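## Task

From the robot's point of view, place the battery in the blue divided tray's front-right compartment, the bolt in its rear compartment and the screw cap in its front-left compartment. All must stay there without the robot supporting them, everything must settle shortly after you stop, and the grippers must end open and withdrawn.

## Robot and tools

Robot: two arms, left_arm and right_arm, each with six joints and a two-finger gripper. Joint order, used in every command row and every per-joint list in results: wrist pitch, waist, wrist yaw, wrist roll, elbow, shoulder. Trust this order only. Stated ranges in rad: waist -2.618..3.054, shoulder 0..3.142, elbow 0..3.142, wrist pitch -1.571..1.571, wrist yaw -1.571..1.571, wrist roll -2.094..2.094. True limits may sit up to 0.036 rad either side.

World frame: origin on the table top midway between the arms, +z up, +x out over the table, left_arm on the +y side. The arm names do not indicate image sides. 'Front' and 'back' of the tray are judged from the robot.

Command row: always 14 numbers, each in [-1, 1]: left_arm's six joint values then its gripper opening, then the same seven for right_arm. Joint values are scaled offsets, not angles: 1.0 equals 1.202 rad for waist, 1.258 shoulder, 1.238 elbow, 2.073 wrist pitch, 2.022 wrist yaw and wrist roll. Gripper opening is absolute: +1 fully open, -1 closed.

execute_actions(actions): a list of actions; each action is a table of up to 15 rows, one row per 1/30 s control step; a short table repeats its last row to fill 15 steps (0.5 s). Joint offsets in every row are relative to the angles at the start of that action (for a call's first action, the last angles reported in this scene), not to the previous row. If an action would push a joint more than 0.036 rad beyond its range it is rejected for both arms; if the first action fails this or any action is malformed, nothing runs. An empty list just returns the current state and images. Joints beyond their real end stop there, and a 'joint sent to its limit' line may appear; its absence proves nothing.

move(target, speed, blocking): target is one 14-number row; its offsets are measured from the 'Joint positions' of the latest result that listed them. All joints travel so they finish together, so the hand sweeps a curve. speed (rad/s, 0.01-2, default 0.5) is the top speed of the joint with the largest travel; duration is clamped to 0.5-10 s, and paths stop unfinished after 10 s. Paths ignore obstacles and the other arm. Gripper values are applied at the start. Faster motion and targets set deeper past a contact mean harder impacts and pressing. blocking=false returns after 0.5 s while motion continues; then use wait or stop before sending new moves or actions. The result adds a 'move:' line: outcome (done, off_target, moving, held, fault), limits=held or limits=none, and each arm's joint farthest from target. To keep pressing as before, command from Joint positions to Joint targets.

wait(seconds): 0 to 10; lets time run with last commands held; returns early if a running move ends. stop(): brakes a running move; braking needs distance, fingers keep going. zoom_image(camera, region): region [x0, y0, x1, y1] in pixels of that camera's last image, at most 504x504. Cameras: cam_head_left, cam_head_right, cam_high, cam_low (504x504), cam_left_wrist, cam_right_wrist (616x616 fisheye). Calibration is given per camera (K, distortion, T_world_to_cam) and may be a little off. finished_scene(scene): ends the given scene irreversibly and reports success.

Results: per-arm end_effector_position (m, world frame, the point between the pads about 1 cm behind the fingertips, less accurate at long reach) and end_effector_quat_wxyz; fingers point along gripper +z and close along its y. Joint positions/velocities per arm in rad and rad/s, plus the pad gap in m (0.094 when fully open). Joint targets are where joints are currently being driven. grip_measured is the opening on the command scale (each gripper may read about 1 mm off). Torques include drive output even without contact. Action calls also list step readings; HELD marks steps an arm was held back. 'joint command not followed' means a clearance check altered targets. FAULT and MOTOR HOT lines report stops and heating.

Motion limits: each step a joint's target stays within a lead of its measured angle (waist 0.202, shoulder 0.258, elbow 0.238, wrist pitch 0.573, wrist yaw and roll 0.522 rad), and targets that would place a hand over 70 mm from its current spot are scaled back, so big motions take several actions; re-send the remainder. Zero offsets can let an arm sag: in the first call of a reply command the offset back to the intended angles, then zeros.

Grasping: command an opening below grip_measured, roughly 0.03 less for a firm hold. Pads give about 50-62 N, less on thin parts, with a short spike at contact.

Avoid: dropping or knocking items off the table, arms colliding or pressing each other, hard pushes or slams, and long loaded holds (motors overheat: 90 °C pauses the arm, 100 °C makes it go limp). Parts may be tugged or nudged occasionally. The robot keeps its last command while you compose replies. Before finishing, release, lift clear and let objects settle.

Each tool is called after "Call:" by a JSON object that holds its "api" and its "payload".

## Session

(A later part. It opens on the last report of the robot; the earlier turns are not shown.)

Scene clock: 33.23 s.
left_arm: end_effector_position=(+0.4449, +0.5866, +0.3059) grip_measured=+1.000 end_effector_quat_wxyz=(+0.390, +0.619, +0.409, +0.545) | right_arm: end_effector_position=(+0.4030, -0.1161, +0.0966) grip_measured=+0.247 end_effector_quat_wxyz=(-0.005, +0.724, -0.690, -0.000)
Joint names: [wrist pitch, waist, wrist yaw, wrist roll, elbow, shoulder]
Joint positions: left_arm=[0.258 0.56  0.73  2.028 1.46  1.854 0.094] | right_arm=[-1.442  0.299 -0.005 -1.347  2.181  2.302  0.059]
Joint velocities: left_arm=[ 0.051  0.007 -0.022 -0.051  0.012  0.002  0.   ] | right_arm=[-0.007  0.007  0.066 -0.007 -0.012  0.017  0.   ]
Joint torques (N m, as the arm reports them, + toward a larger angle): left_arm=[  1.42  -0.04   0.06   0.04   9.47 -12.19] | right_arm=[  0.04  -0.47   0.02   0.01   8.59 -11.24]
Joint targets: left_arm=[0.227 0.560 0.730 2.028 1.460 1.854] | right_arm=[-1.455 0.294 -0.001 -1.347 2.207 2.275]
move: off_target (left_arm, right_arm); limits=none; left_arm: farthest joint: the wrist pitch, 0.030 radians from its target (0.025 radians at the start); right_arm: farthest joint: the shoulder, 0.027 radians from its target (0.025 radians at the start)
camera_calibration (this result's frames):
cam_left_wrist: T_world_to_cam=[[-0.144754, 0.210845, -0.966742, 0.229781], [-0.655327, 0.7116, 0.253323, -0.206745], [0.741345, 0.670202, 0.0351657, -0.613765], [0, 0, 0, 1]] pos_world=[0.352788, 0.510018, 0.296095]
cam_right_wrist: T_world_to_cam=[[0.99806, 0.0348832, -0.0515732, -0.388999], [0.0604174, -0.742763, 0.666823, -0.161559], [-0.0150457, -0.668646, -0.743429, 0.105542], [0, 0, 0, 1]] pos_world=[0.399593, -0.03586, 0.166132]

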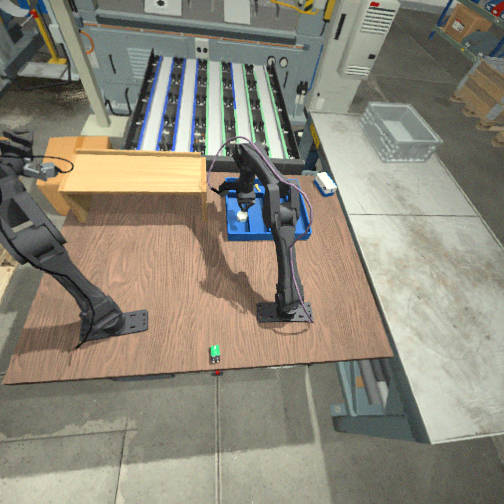

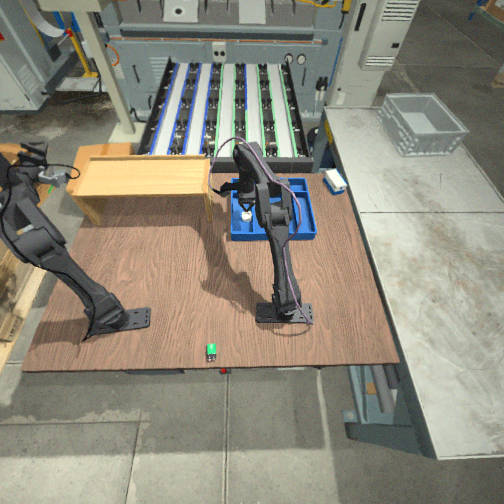

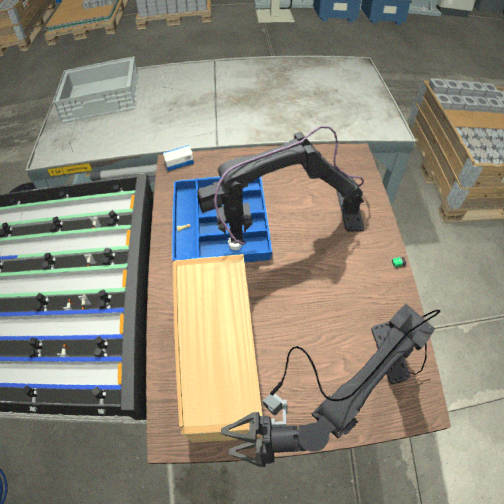

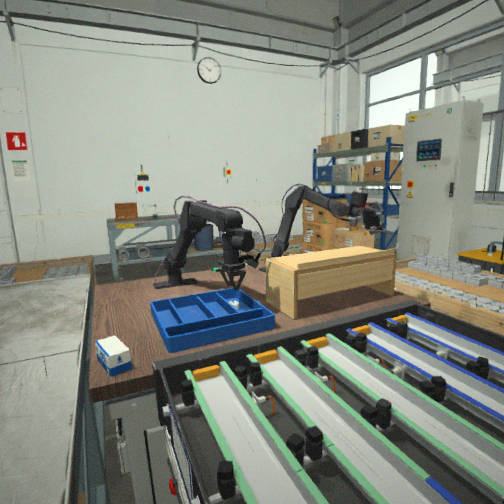

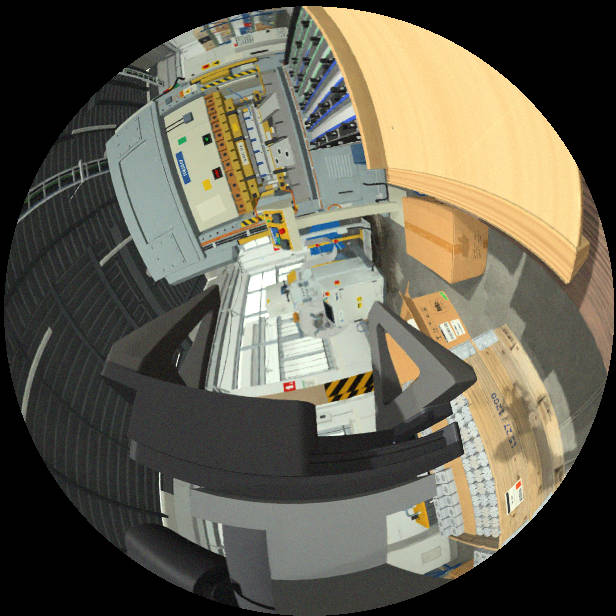

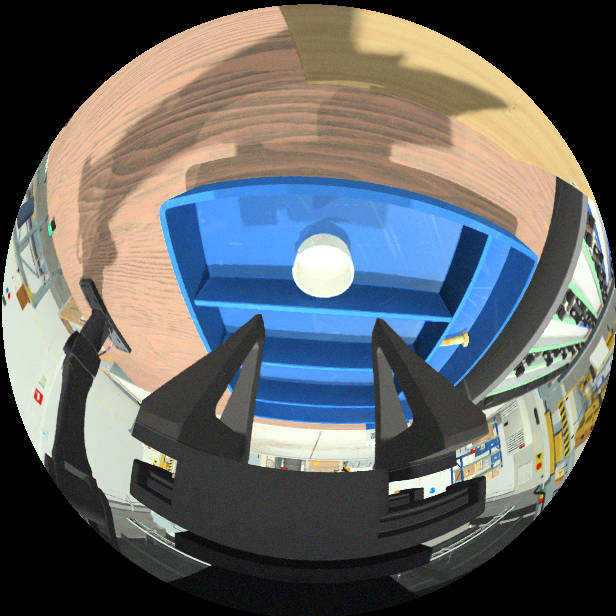

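Call:
{"api": "move", "payload": {"target": [-0.015,0,0,0,0,0,1, 0.096,0,0,0.914,-0.712,-0.537,1], "speed": 1.6}}

Call:
{"api": "move", "payload": {"target": [-0.015,0,0,0,0,0,1, 0,1,0,0,0.01,0,1], "speed": 1.4}}

Scene clock: 35.77 s.
left_arm: end_effector_position=(+0.4449, +0.5867, +0.3062) grip_measured=+1.000 end_effector_quat_wxyz=(+0.390, +0.619, +0.408, +0.546) | right_arm: end_effector_position=(+0.2451, -0.1601, +0.1061) grip_measured=+1.000 end_effector_quat_wxyz=(-0.017, +0.112, +0.994, -0.004)
Joint names: [wrist pitch, waist, wrist yaw, wrist roll, elbow, shoulder]
Joint positions: left_arm=[0.259 0.56  0.73  2.028 1.46  1.854 0.094] | right_arm=[-1.257  0.299 -0.005  0.495  1.308  1.656  0.094]
Joint velocities: left_arm=[-0.037  0.002  0.081 -0.037 -0.012  0.002  0.   ] | right_arm=[-0.037 -0.017  0.037 -0.007 -0.022  0.007  0.   ]
Joint torques (N m, as the arm reports them, + toward a larger angle): left_arm=[  1.44  -0.17   0.06   0.04   9.58 -12.29] | right_arm=[ 0.25 -0.03 -0.01  0.07  5.35 -7.05]
Joint targets: left_arm=[0.226 0.560 0.730 2.028 1.460 1.854] | right_arm=[-1.243 0.299 -0.005 0.501 1.300 1.626]
move: off_target (left_arm, right_arm); limits=none; left_arm: farthest joint: the wrist pitch, 0.032 radians from its target (0.031 radians at the start); right_arm: farthest joint: the shoulder, 0.030 radians from its target (0.676 radians at the start)
camera_calibration (this result's frames):
cam_left_wrist: T_world_to_cam=[[-0.143623, 0.211792, -0.966704, 0.229006], [-0.655623, 0.711352, 0.253253, -0.206522], [0.741303, 0.670167, 0.0366895, -0.614245], [0, 0, 0, 1]] pos_world=[0.352832, 0.510055, 0.29622]
cam_right_wrist: T_world_to_cam=[[-0.236087, -0.970684, -0.0451075, -0.0885523], [-0.704409, 0.138979, 0.696055, 0.134476], [-0.669381, 0.196104, -0.71657, 0.376752], [0, 0, 0, 1]] pos_world=[0.326011, -0.178528, 0.172372]

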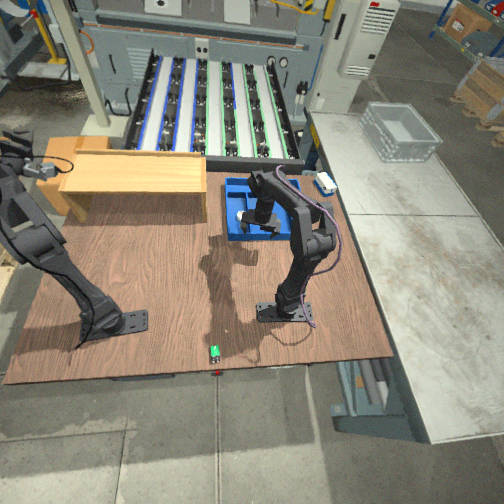

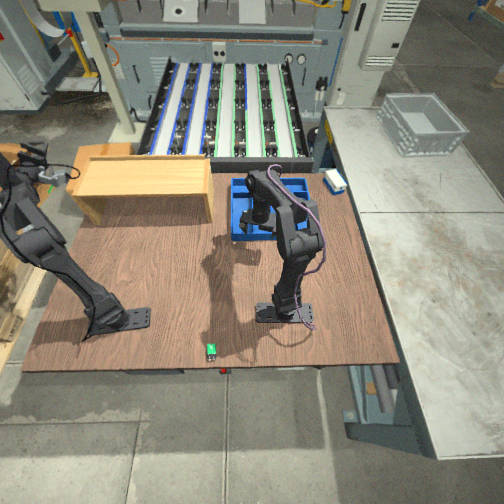

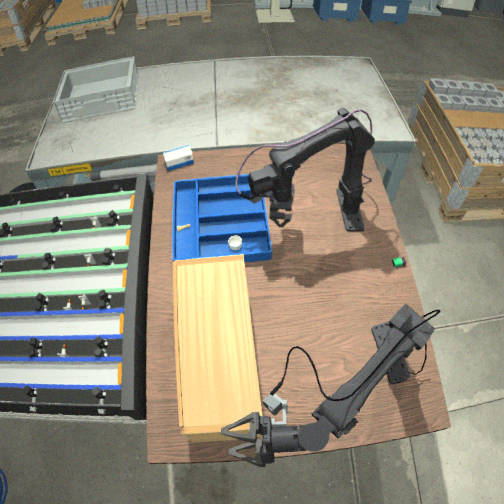

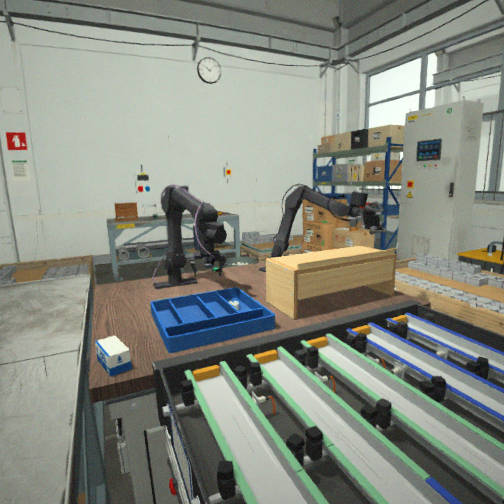

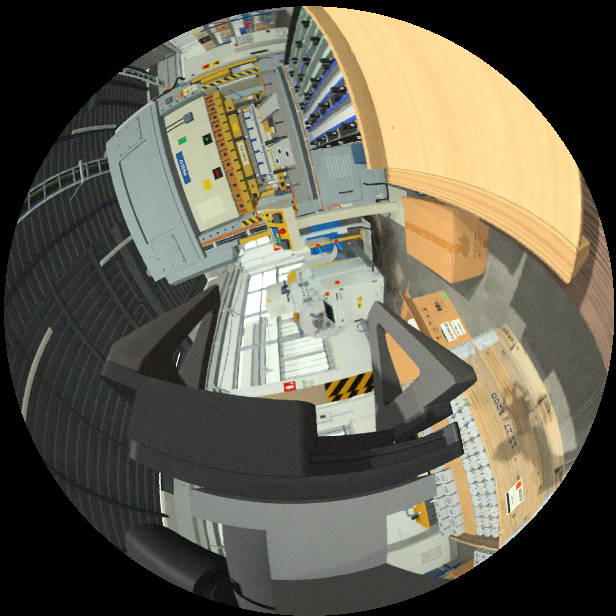

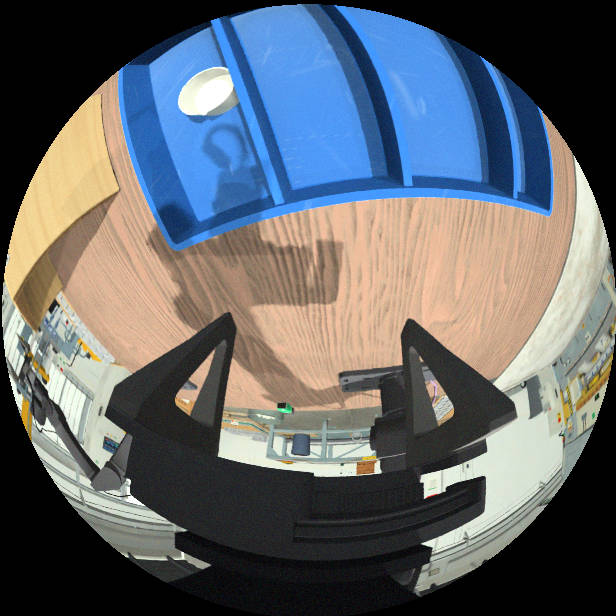

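Scene clock: 37.20 s.
left_arm: end_effector_position=(+0.4450, +0.5867, +0.3065) grip_measured=+1.000 end_effector_quat_wxyz=(+0.390, +0.619, +0.408, +0.546) | right_arm: end_effector_position=(-0.0030, +0.0451, +0.1061) grip_measured=+1.000 end_effector_quat_wxyz=(-0.014, -0.469, +0.883, -0.012)
Joint names: [wrist pitch, waist, wrist yaw, wrist roll, elbow, shoulder]
Joint positions: left_arm=[0.261 0.56  0.73  2.028 1.46  1.854 0.094] | right_arm=[-1.257  1.499 -0.01   0.495  1.308  1.656  0.094]
Joint velocities: left_arm=[-0.007  0.002 -0.051 -0.095  0.002 -0.017  0.   ] | right_arm=[-0.022 -0.002  0.007  0.066  0.012 -0.017  0.   ]
Joint torques (N m, as the arm reports them, + toward a larger angle): left_arm=[  1.42  -0.12   0.12   0.05   9.56 -12.34] | right_arm=[ 0.09  0.38 -0.02  0.    7.2  -5.11]
Joint targets: left_arm=[0.228 0.560 0.730 2.028 1.460 1.854] | right_arm=[-1.257 1.501 -0.005 0.495 1.320 1.656]
move: off_target (left_arm); limits=none; left_arm: farthest joint: the wrist pitch, 0.033 radians from its target (0.031 radians at the start); right_arm: farthest joint: the elbow, 0.012 radians from its target (0.012 radians at the start)
camera_calibration (this result's frames):
cam_left_wrist: T_world_to_cam=[[-0.142491, 0.212739, -0.966664, 0.228231], [-0.65592, 0.711104, 0.253182, -0.206299], [0.74126, 0.67013, 0.0382132, -0.614724], [0, 0, 0, 1]] pos_world=[0.352876, 0.510091, 0.296344]
cam_right_wrist: T_world_to_cam=[[0.818932, -0.571787, -0.0490951, 0.0376943], [-0.381632, -0.606478, 0.697525, -0.0343732], [-0.428611, -0.552489, -0.714877, 0.204749], [0, 0, 0, 1]] pos_world=[0.0437706, 0.113828, 0.172197]

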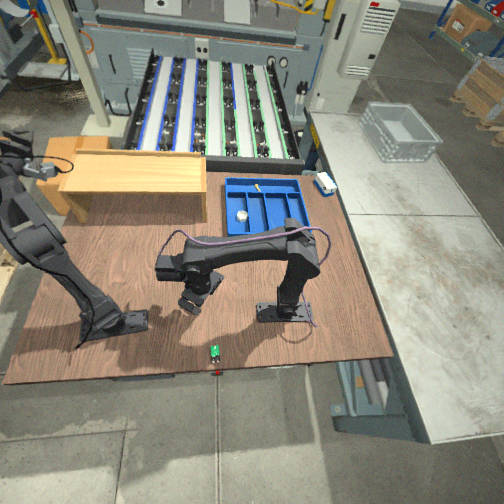

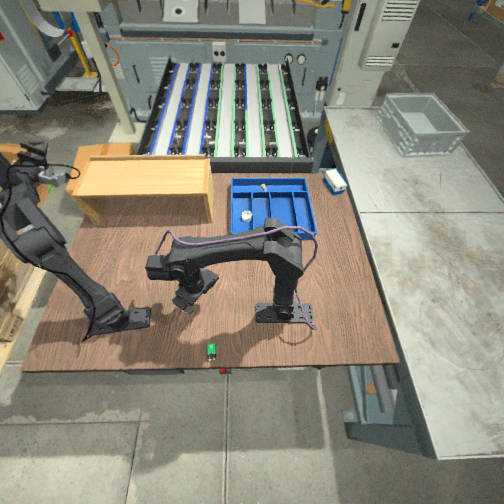

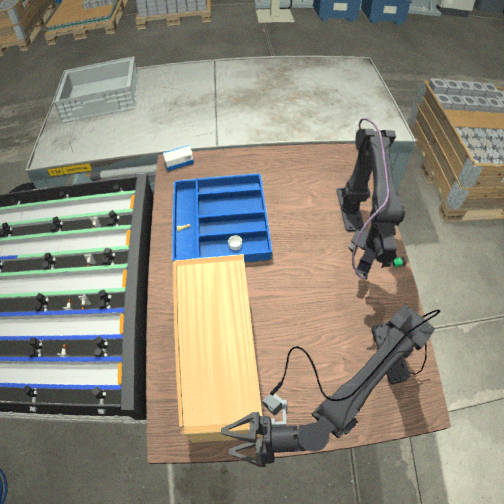

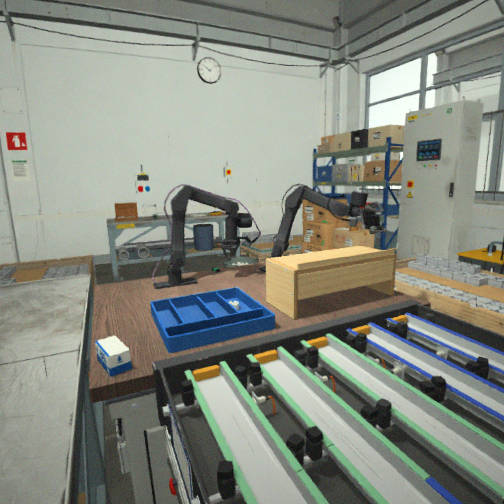

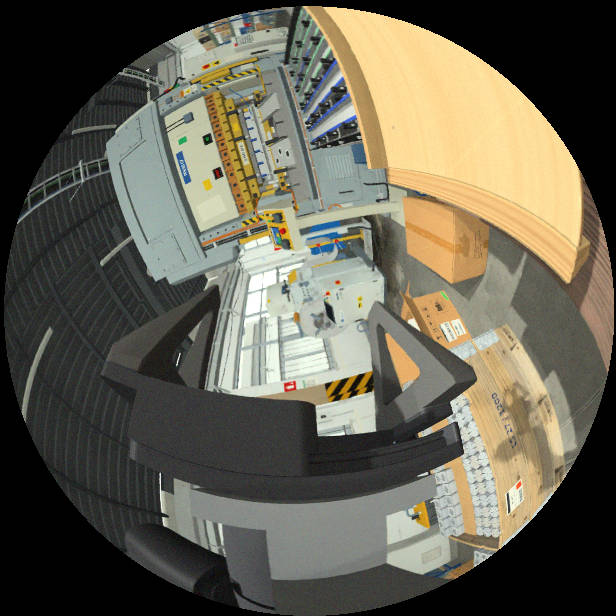

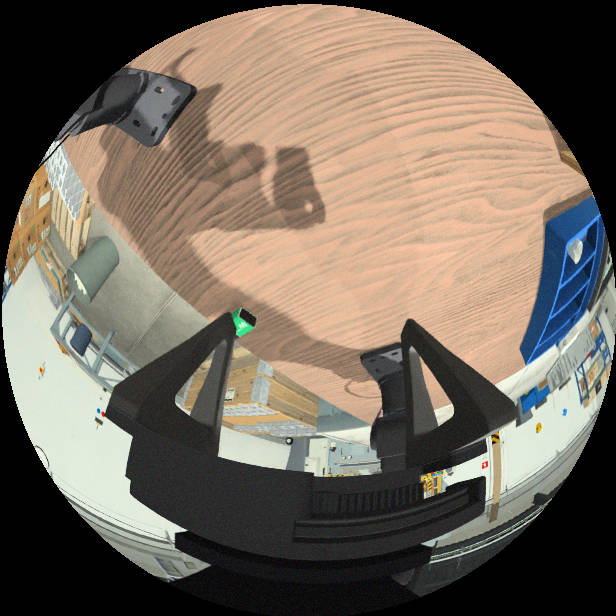

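Call:
{"api": "move", "payload": {"target": [-0.015,0,0,0,0,0,1, 0,0.5,0.002,0,0.01,0,1], "speed": 1.0}}

Scene clock: 38.43 s.
left_arm: end_effector_position=(+0.4450, +0.5867, +0.3069) grip_measured=+1.000 end_effector_quat_wxyz=(+0.390, +0.619, +0.407, +0.547) | right_arm: end_effector_position=(-0.1673, +0.0100, +0.1061) grip_measured=+1.000 end_effector_quat_wxyz=(+0.010, +0.709, -0.705, +0.015)
Joint names: [wrist pitch, waist, wrist yaw, wrist roll, elbow, shoulder]
Joint positions: left_arm=[0.262 0.56  0.73  2.028 1.46  1.854 0.094] | right_arm=[-1.257  2.099 -0.01   0.495  1.308  1.656  0.094]
Joint velocities: left_arm=[-0.051 -0.002  0.022 -0.051 -0.017  0.017  0.   ] | right_arm=[-0.022 -0.027  0.022  0.037  0.002 -0.032  0.   ]
Joint torques (N m, as the arm reports them, + toward a larger angle): left_arm=[  1.37   0.07   0.12   0.05   9.47 -12.29] | right_arm=[ 0.09  0.09  0.01  0.01  7.18 -5.12]
Joint targets: left_arm=[0.230 0.560 0.730 2.028 1.460 1.854] | right_arm=[-1.257 2.100 -0.006 0.495 1.320 1.656]
move: off_target (left_arm); limits=none; left_arm: farthest joint: the wrist pitch, 0.033 radians from its target (0.031 radians at the start); right_arm: farthest joint: the elbow, 0.012 radians from its target (0.012 radians at the start)
camera_calibration (this result's frames):
cam_left_wrist: T_world_to_cam=[[-0.141078, 0.213922, -0.96661, 0.227261], [-0.65629, 0.710794, 0.253093, -0.20602], [0.741202, 0.670082, 0.0401178, -0.615321], [0, 0, 0, 1]] pos_world=[0.35293, 0.510137, 0.2965]
cam_right_wrist: T_world_to_cam=[[0.998742, -0.0102131, -0.0490951, 0.17661], [0.0269659, -0.716053, 0.697525, -0.0488481], [-0.0422786, -0.697971, -0.714877, 0.181085], [0, 0, 0, 1]] pos_world=[-0.167415, 0.0932183, 0.172197]

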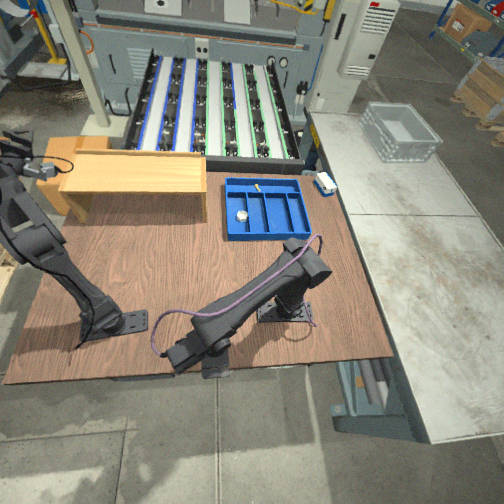

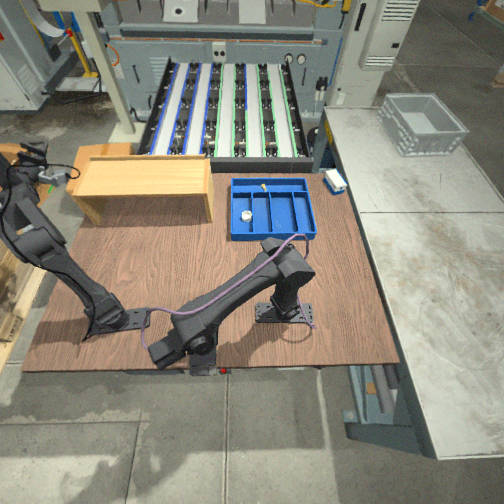

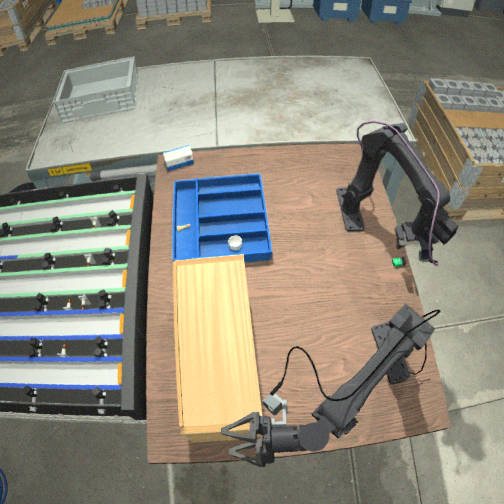

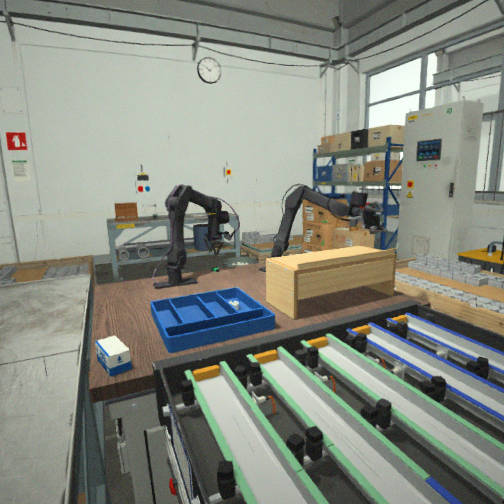

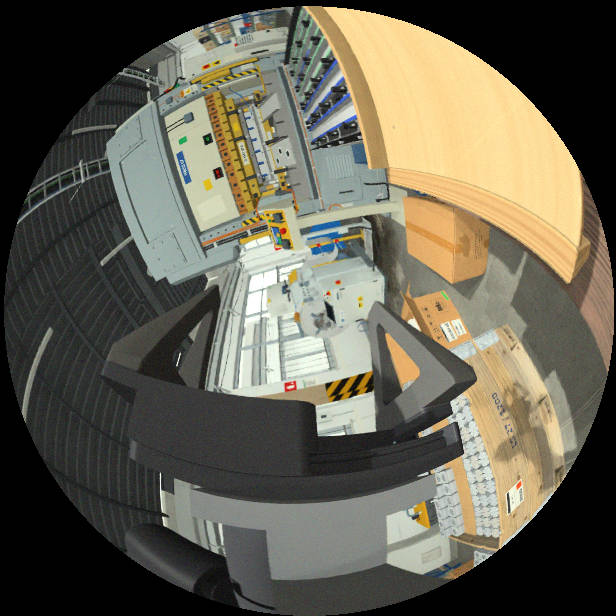

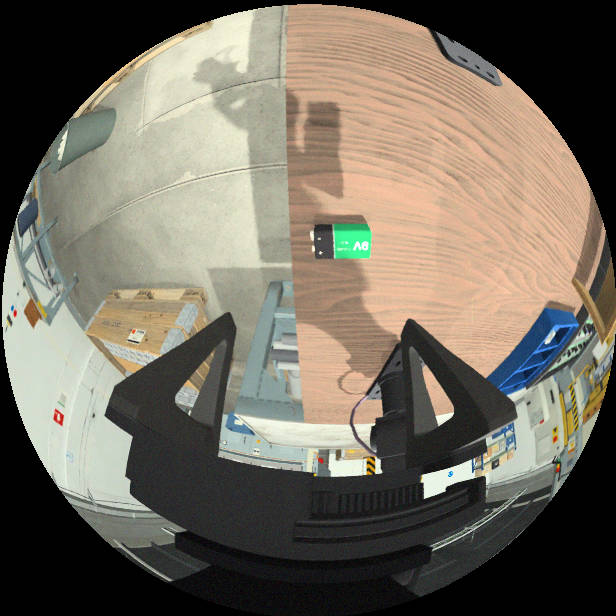

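Call:
{"api": "move", "payload": {"target": [-0.015,0,0,0,0,0,1, 0.2026,-0.066,0.003,-0.036,-0.2375,0.066,0.55], "speed": 0.4}}

Scene clock: 40.57 s.
left_arm: end_effector_position=(+0.4450, +0.5868, +0.3072) grip_measured=+1.000 end_effector_quat_wxyz=(+0.390, +0.619, +0.407, +0.548) | right_arm: end_effector_position=(-0.1509, +0.0223, +0.0143) grip_measured=+0.553 end_effector_quat_wxyz=(+0.005, +0.708, -0.706, -0.002)
Joint names: [wrist pitch, waist, wrist yaw, wrist roll, elbow, shoulder]
Joint positions: left_arm=[0.264 0.56  0.73  2.028 1.46  1.854 0.094] | right_arm=[-0.852  2.028 -0.01   0.428  1.02   1.739  0.073]
Joint velocities: left_arm=[-0.125  0.012  0.022 -0.022 -0.022  0.002  0.   ] | right_arm=[ 0.022  0.022 -0.066  0.051  0.002  0.012 -0.   ]
Joint torques (N m, as the arm reports them, + toward a larger angle): left_arm=[  1.41   0.     0.08   0.04   9.54 -12.24] | right_arm=[ 0.29 -0.77  0.05 -0.06  5.03 -5.33]
Joint targets: left_arm=[0.231 0.560 0.730 2.028 1.460 1.854] | right_arm=[-0.837 2.019 -0.004 0.422 1.014 1.740]
move: off_target (left_arm); limits=none; left_arm: farthest joint: the wrist pitch, 0.033 radians from its target (0.031 radians at the start); right_arm: farthest joint: the wrist pitch, 0.015 radians from its target (0.420 radians at the start)
camera_calibration (this result's frames):
cam_left_wrist: T_world_to_cam=[[-0.139947, 0.214869, -0.966564, 0.226484], [-0.656586, 0.710546, 0.253021, -0.205796], [0.741154, 0.670042, 0.0416413, -0.615797], [0, 0, 0, 1]] pos_world=[0.352974, 0.510173, 0.296625]
cam_right_wrist: T_world_to_cam=[[0.997729, -0.0118504, -0.0663087, 0.155949], [0.0360618, -0.737475, 0.674411, 0.0257567], [-0.056893, -0.675271, -0.735372, 0.122273], [0, 0, 0, 1]] pos_world=[-0.149567, 0.10341, 0.0828863]

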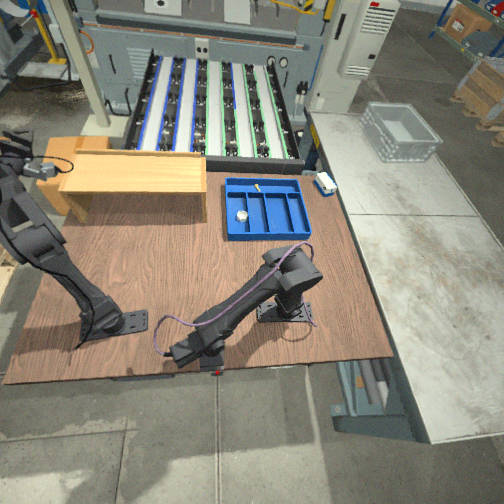

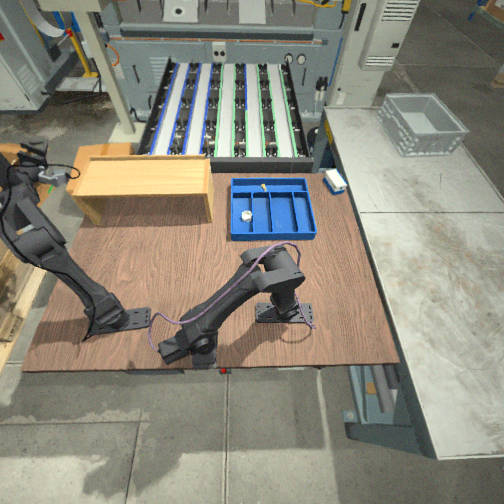

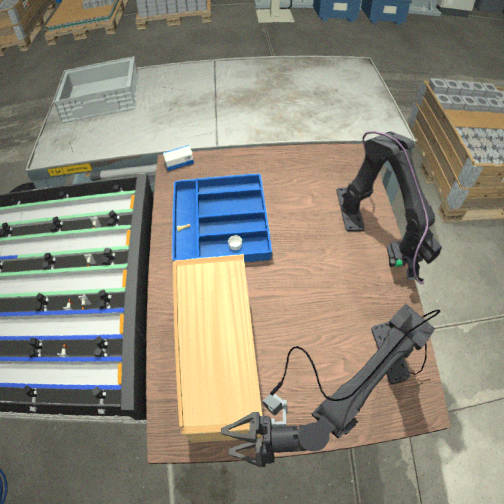

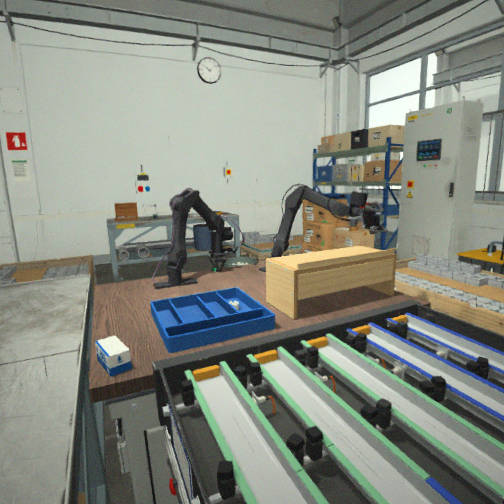

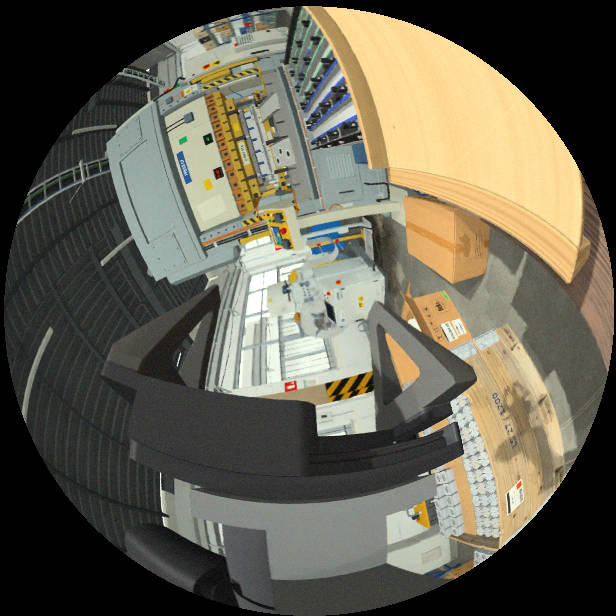

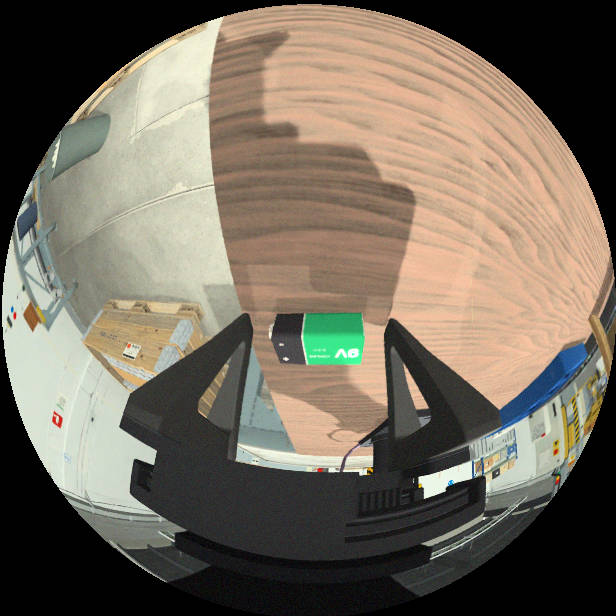

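Call:
{"api": "execute_actions", "payload": {"actions": [[[0,0,0,0,0,0,1, 0,0,0,0,0,0,0.45],[0,0,0,0,0,0,1, 0,0,0,0,0,0,0.36],[0,0,0,0,0,0,1, 0,0,0,0,0,0,0.28],[0,0,0,0,0,0,1, 0,0,0,0,0,0,0.22],[0,0,0,0,0,0,1, 0,0,0,0,0,0,0.16],[0,0,0,0,0,0,1, 0,0,0,0,0,0,0.12],[0,0,0,0,0,0,1, 0,0,0,0,0,0,0.08],[0,0,0,0,0,0,1, 0,0,0,0,0,0,0.05],[0,0,0,0,0,0,1, 0,0,0,0,0,0,0.02],[0,0,0,0,0,0,1, 0,0,0,0,0,0,0.0]]]}}

Scene clock: 41.23 s.
left_arm: end_effector_position=(+0.4452, +0.5869, +0.3091) grip_measured=+1.000 end_effector_quat_wxyz=(+0.389, +0.618, +0.404, +0.551) | right_arm: end_effector_position=(-0.1509, +0.0224, +0.0143) grip_measured=+0.005 end_effector_quat_wxyz=(+0.005, +0.708, -0.706, -0.002)
Joint names: [wrist pitch, waist, wrist yaw, wrist roll, elbow, shoulder]
Joint positions: left_arm=[0.273 0.56  0.73  2.028 1.46  1.854 0.094] | right_arm=[-0.852  2.028 -0.01   0.428  1.02   1.739  0.047]
Joint velocities: left_arm=[ 0.051 -0.007  0.051 -0.022 -0.002  0.012  0.   ] | right_arm=[ 0.007  0.012  0.022 -0.037  0.002 -0.007  0.001]
Joint torques (N m, as the arm reports them, + toward a larger angle): left_arm=[  1.63  -0.05   0.08   0.05   9.38 -12.27] | right_arm=[ 0.16 -0.03  0.01  0.01  5.59 -5.36]
Joint targets: left_arm=[0.264 0.560 0.730 2.028 1.460 1.854] | right_arm=[-0.852 2.028 -0.010 0.428 1.020 1.739]
Step readings (joint positions):
0: left_arm=[0.264 0.560 0.730 2.028 1.460 1.854] | right_arm=[-0.852 2.028 -0.010 0.428 1.020 1.739]
1: left_arm=[0.265 0.560 0.730 2.028 1.460 1.854] | right_arm=[-0.852 2.028 -0.010 0.428 1.020 1.739]
2: left_arm=[0.266 0.560 0.730 2.028 1.460 1.854] | right_arm=[-0.852 2.028 -0.010 0.428 1.020 1.739]
4: left_arm=[0.269 0.560 0.730 2.028 1.460 1.854] | right_arm=[-0.852 2.028 -0.010 0.428 1.020 1.739]
8: left_arm=[0.272 0.560 0.730 2.028 1.460 1.854] | right_arm=[-0.852 2.028 -0.010 0.428 1.020 1.739]
15: Joint positions above
camera_calibration (this result's frames):
cam_left_wrist: T_world_to_cam=[[-0.133162, 0.220548, -0.966244, 0.221808], [-0.658361, 0.70906, 0.252576, -0.204453], [0.74083, 0.66977, 0.0507802, -0.618629], [0, 0, 0, 1]] pos_world=[0.353231, 0.510389, 0.297374]
cam_right_wrist: T_world_to_cam=[[0.997718, -0.0118274, -0.0664713, 0.15599], [0.036169, -0.737709, 0.67415, 0.0258469], [-0.0570099, -0.675016, -0.735597, 0.122309], [0, 0, 0, 1]] pos_world=[-0.149596, 0.103473, 0.0829141]

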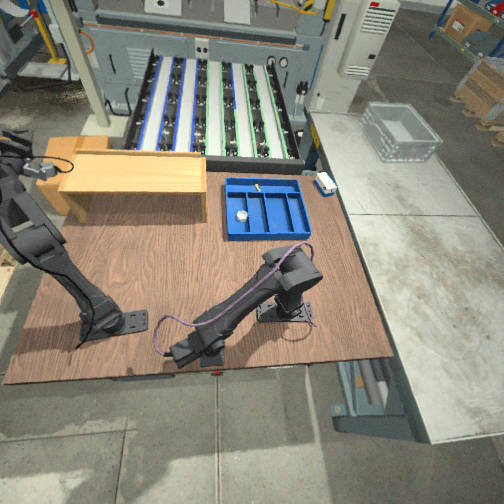

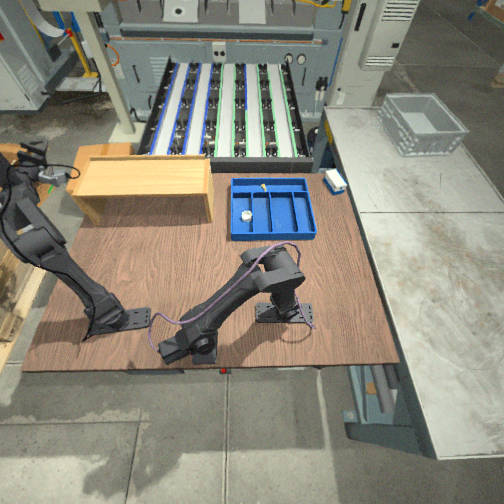

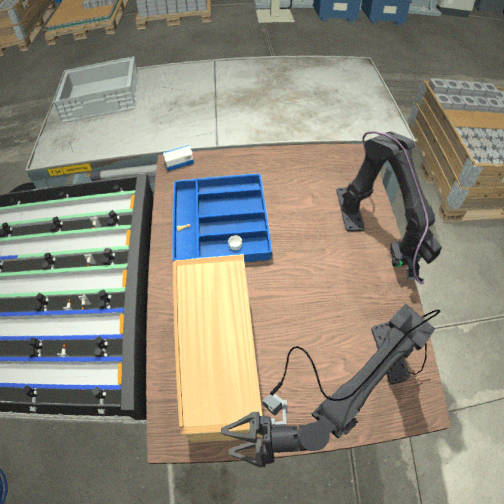

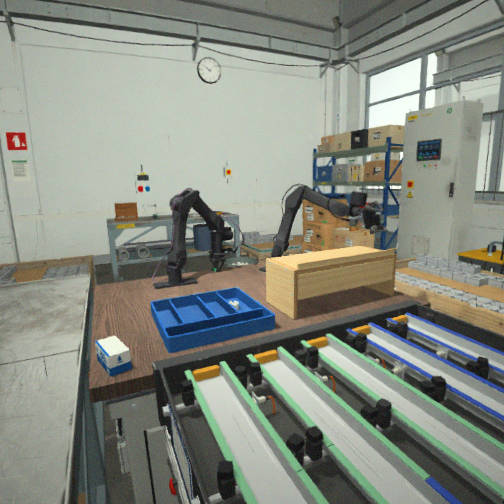

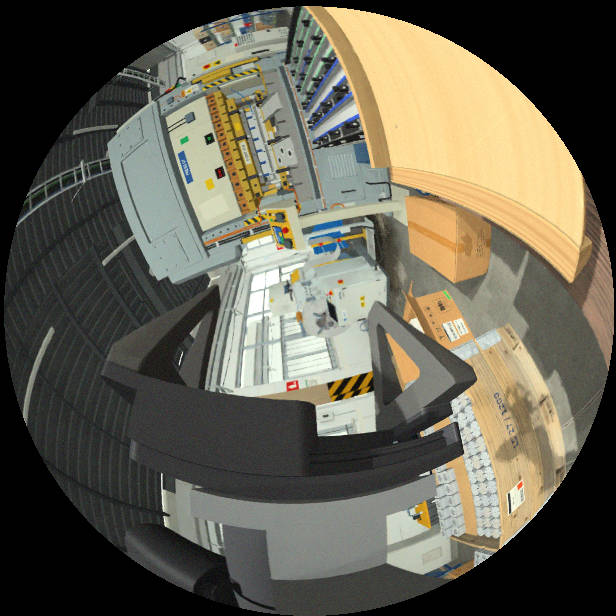

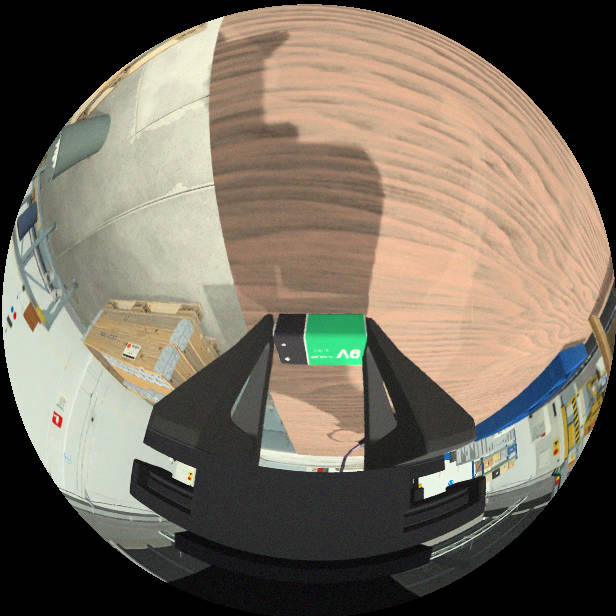

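Call:
{"api": "execute_actions", "payload": {"actions": []}}

Scene clock: 41.63 s.
left_arm: end_effector_position=(+0.4452, +0.5869, +0.3091) grip_measured=+1.000 end_effector_quat_wxyz=(+0.389, +0.618, +0.403, +0.551) | right_arm: end_effector_position=(-0.1509, +0.0224, +0.0143) grip_measured=+0.005 end_effector_quat_wxyz=(+0.005, +0.708, -0.706, -0.002)
Joint names: [wrist pitch, waist, wrist yaw, wrist roll, elbow, shoulder]
Joint positions: left_arm=[0.274 0.56  0.73  2.028 1.46  1.854 0.094] | right_arm=[-0.852  2.028 -0.01   0.428  1.02   1.739  0.047]
Joint velocities: left_arm=[ 0.037 -0.002 -0.007 -0.066 -0.007  0.012  0.   ] | right_arm=[ 0.051 -0.017 -0.022  0.051  0.002 -0.007 -0.001]
Joint torques (N m, as the arm reports them, + toward a larger angle): left_arm=[  1.61  -0.13   0.12   0.01   9.43 -12.21] | right_arm=[ 0.16 -0.02 -0.01  0.    5.58 -5.37]
Joint targets: left_arm=[0.264 0.560 0.730 2.028 1.460 1.854] | right_arm=[-0.852 2.028 -0.010 0.428 1.020 1.739]
camera_calibration (this result's frames):
cam_left_wrist: T_world_to_cam=[[-0.132879, 0.220784, -0.966228, 0.221612], [-0.658435, 0.708998, 0.252557, -0.204396], [0.740815, 0.669758, 0.0511609, -0.618746], [0, 0, 0, 1]] pos_world=[0.353242, 0.510398, 0.297406]
cam_right_wrist: T_world_to_cam=[[0.997718, -0.0118274, -0.0664713, 0.15599], [0.036169, -0.737709, 0.67415, 0.0258469], [-0.0570099, -0.675016, -0.735597, 0.122309], [0, 0, 0, 1]] pos_world=[-0.149596, 0.103473, 0.0829141]

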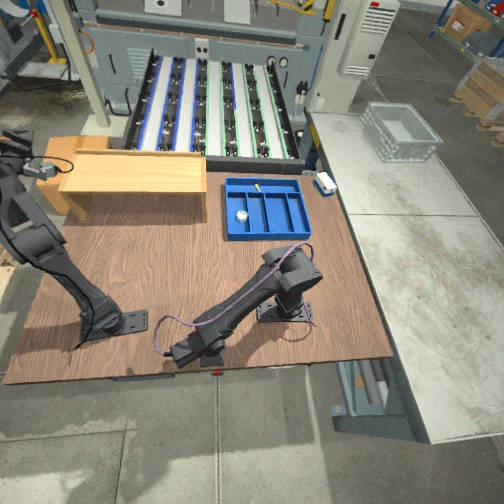

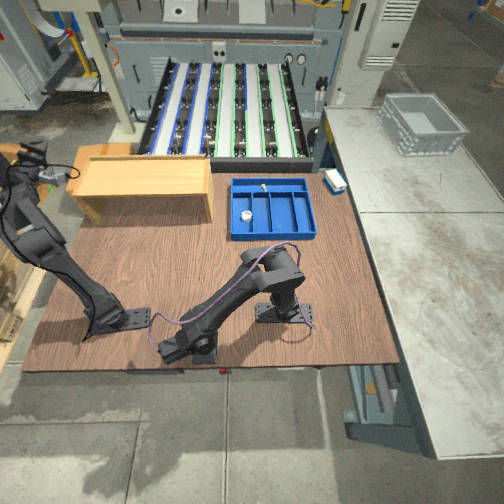

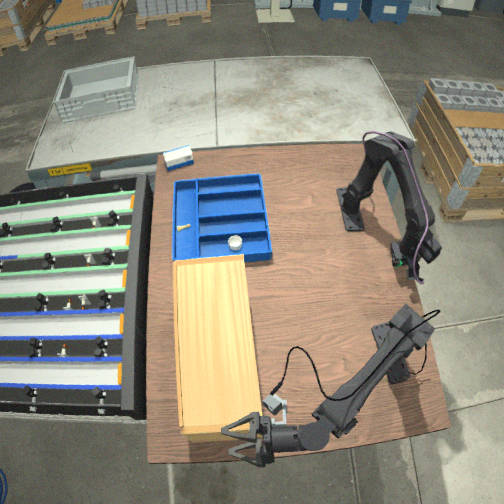

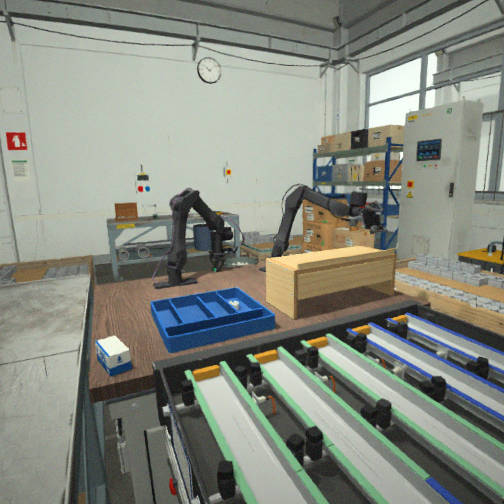

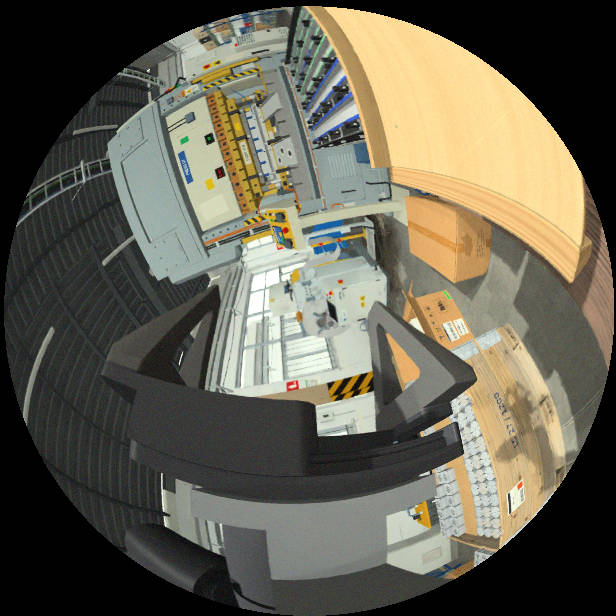

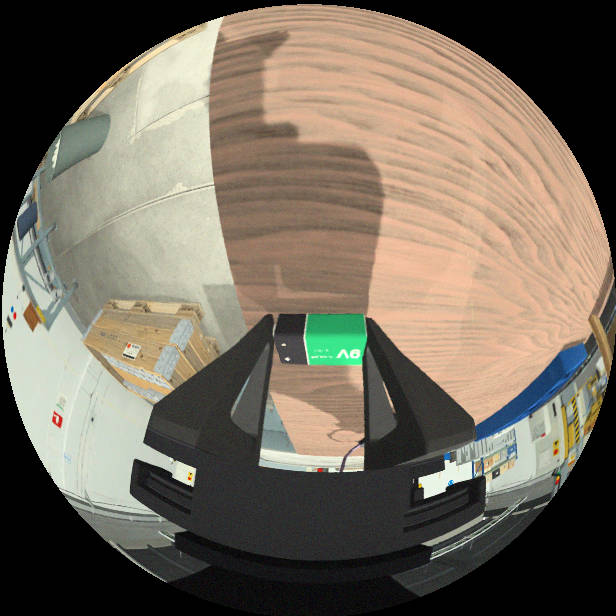

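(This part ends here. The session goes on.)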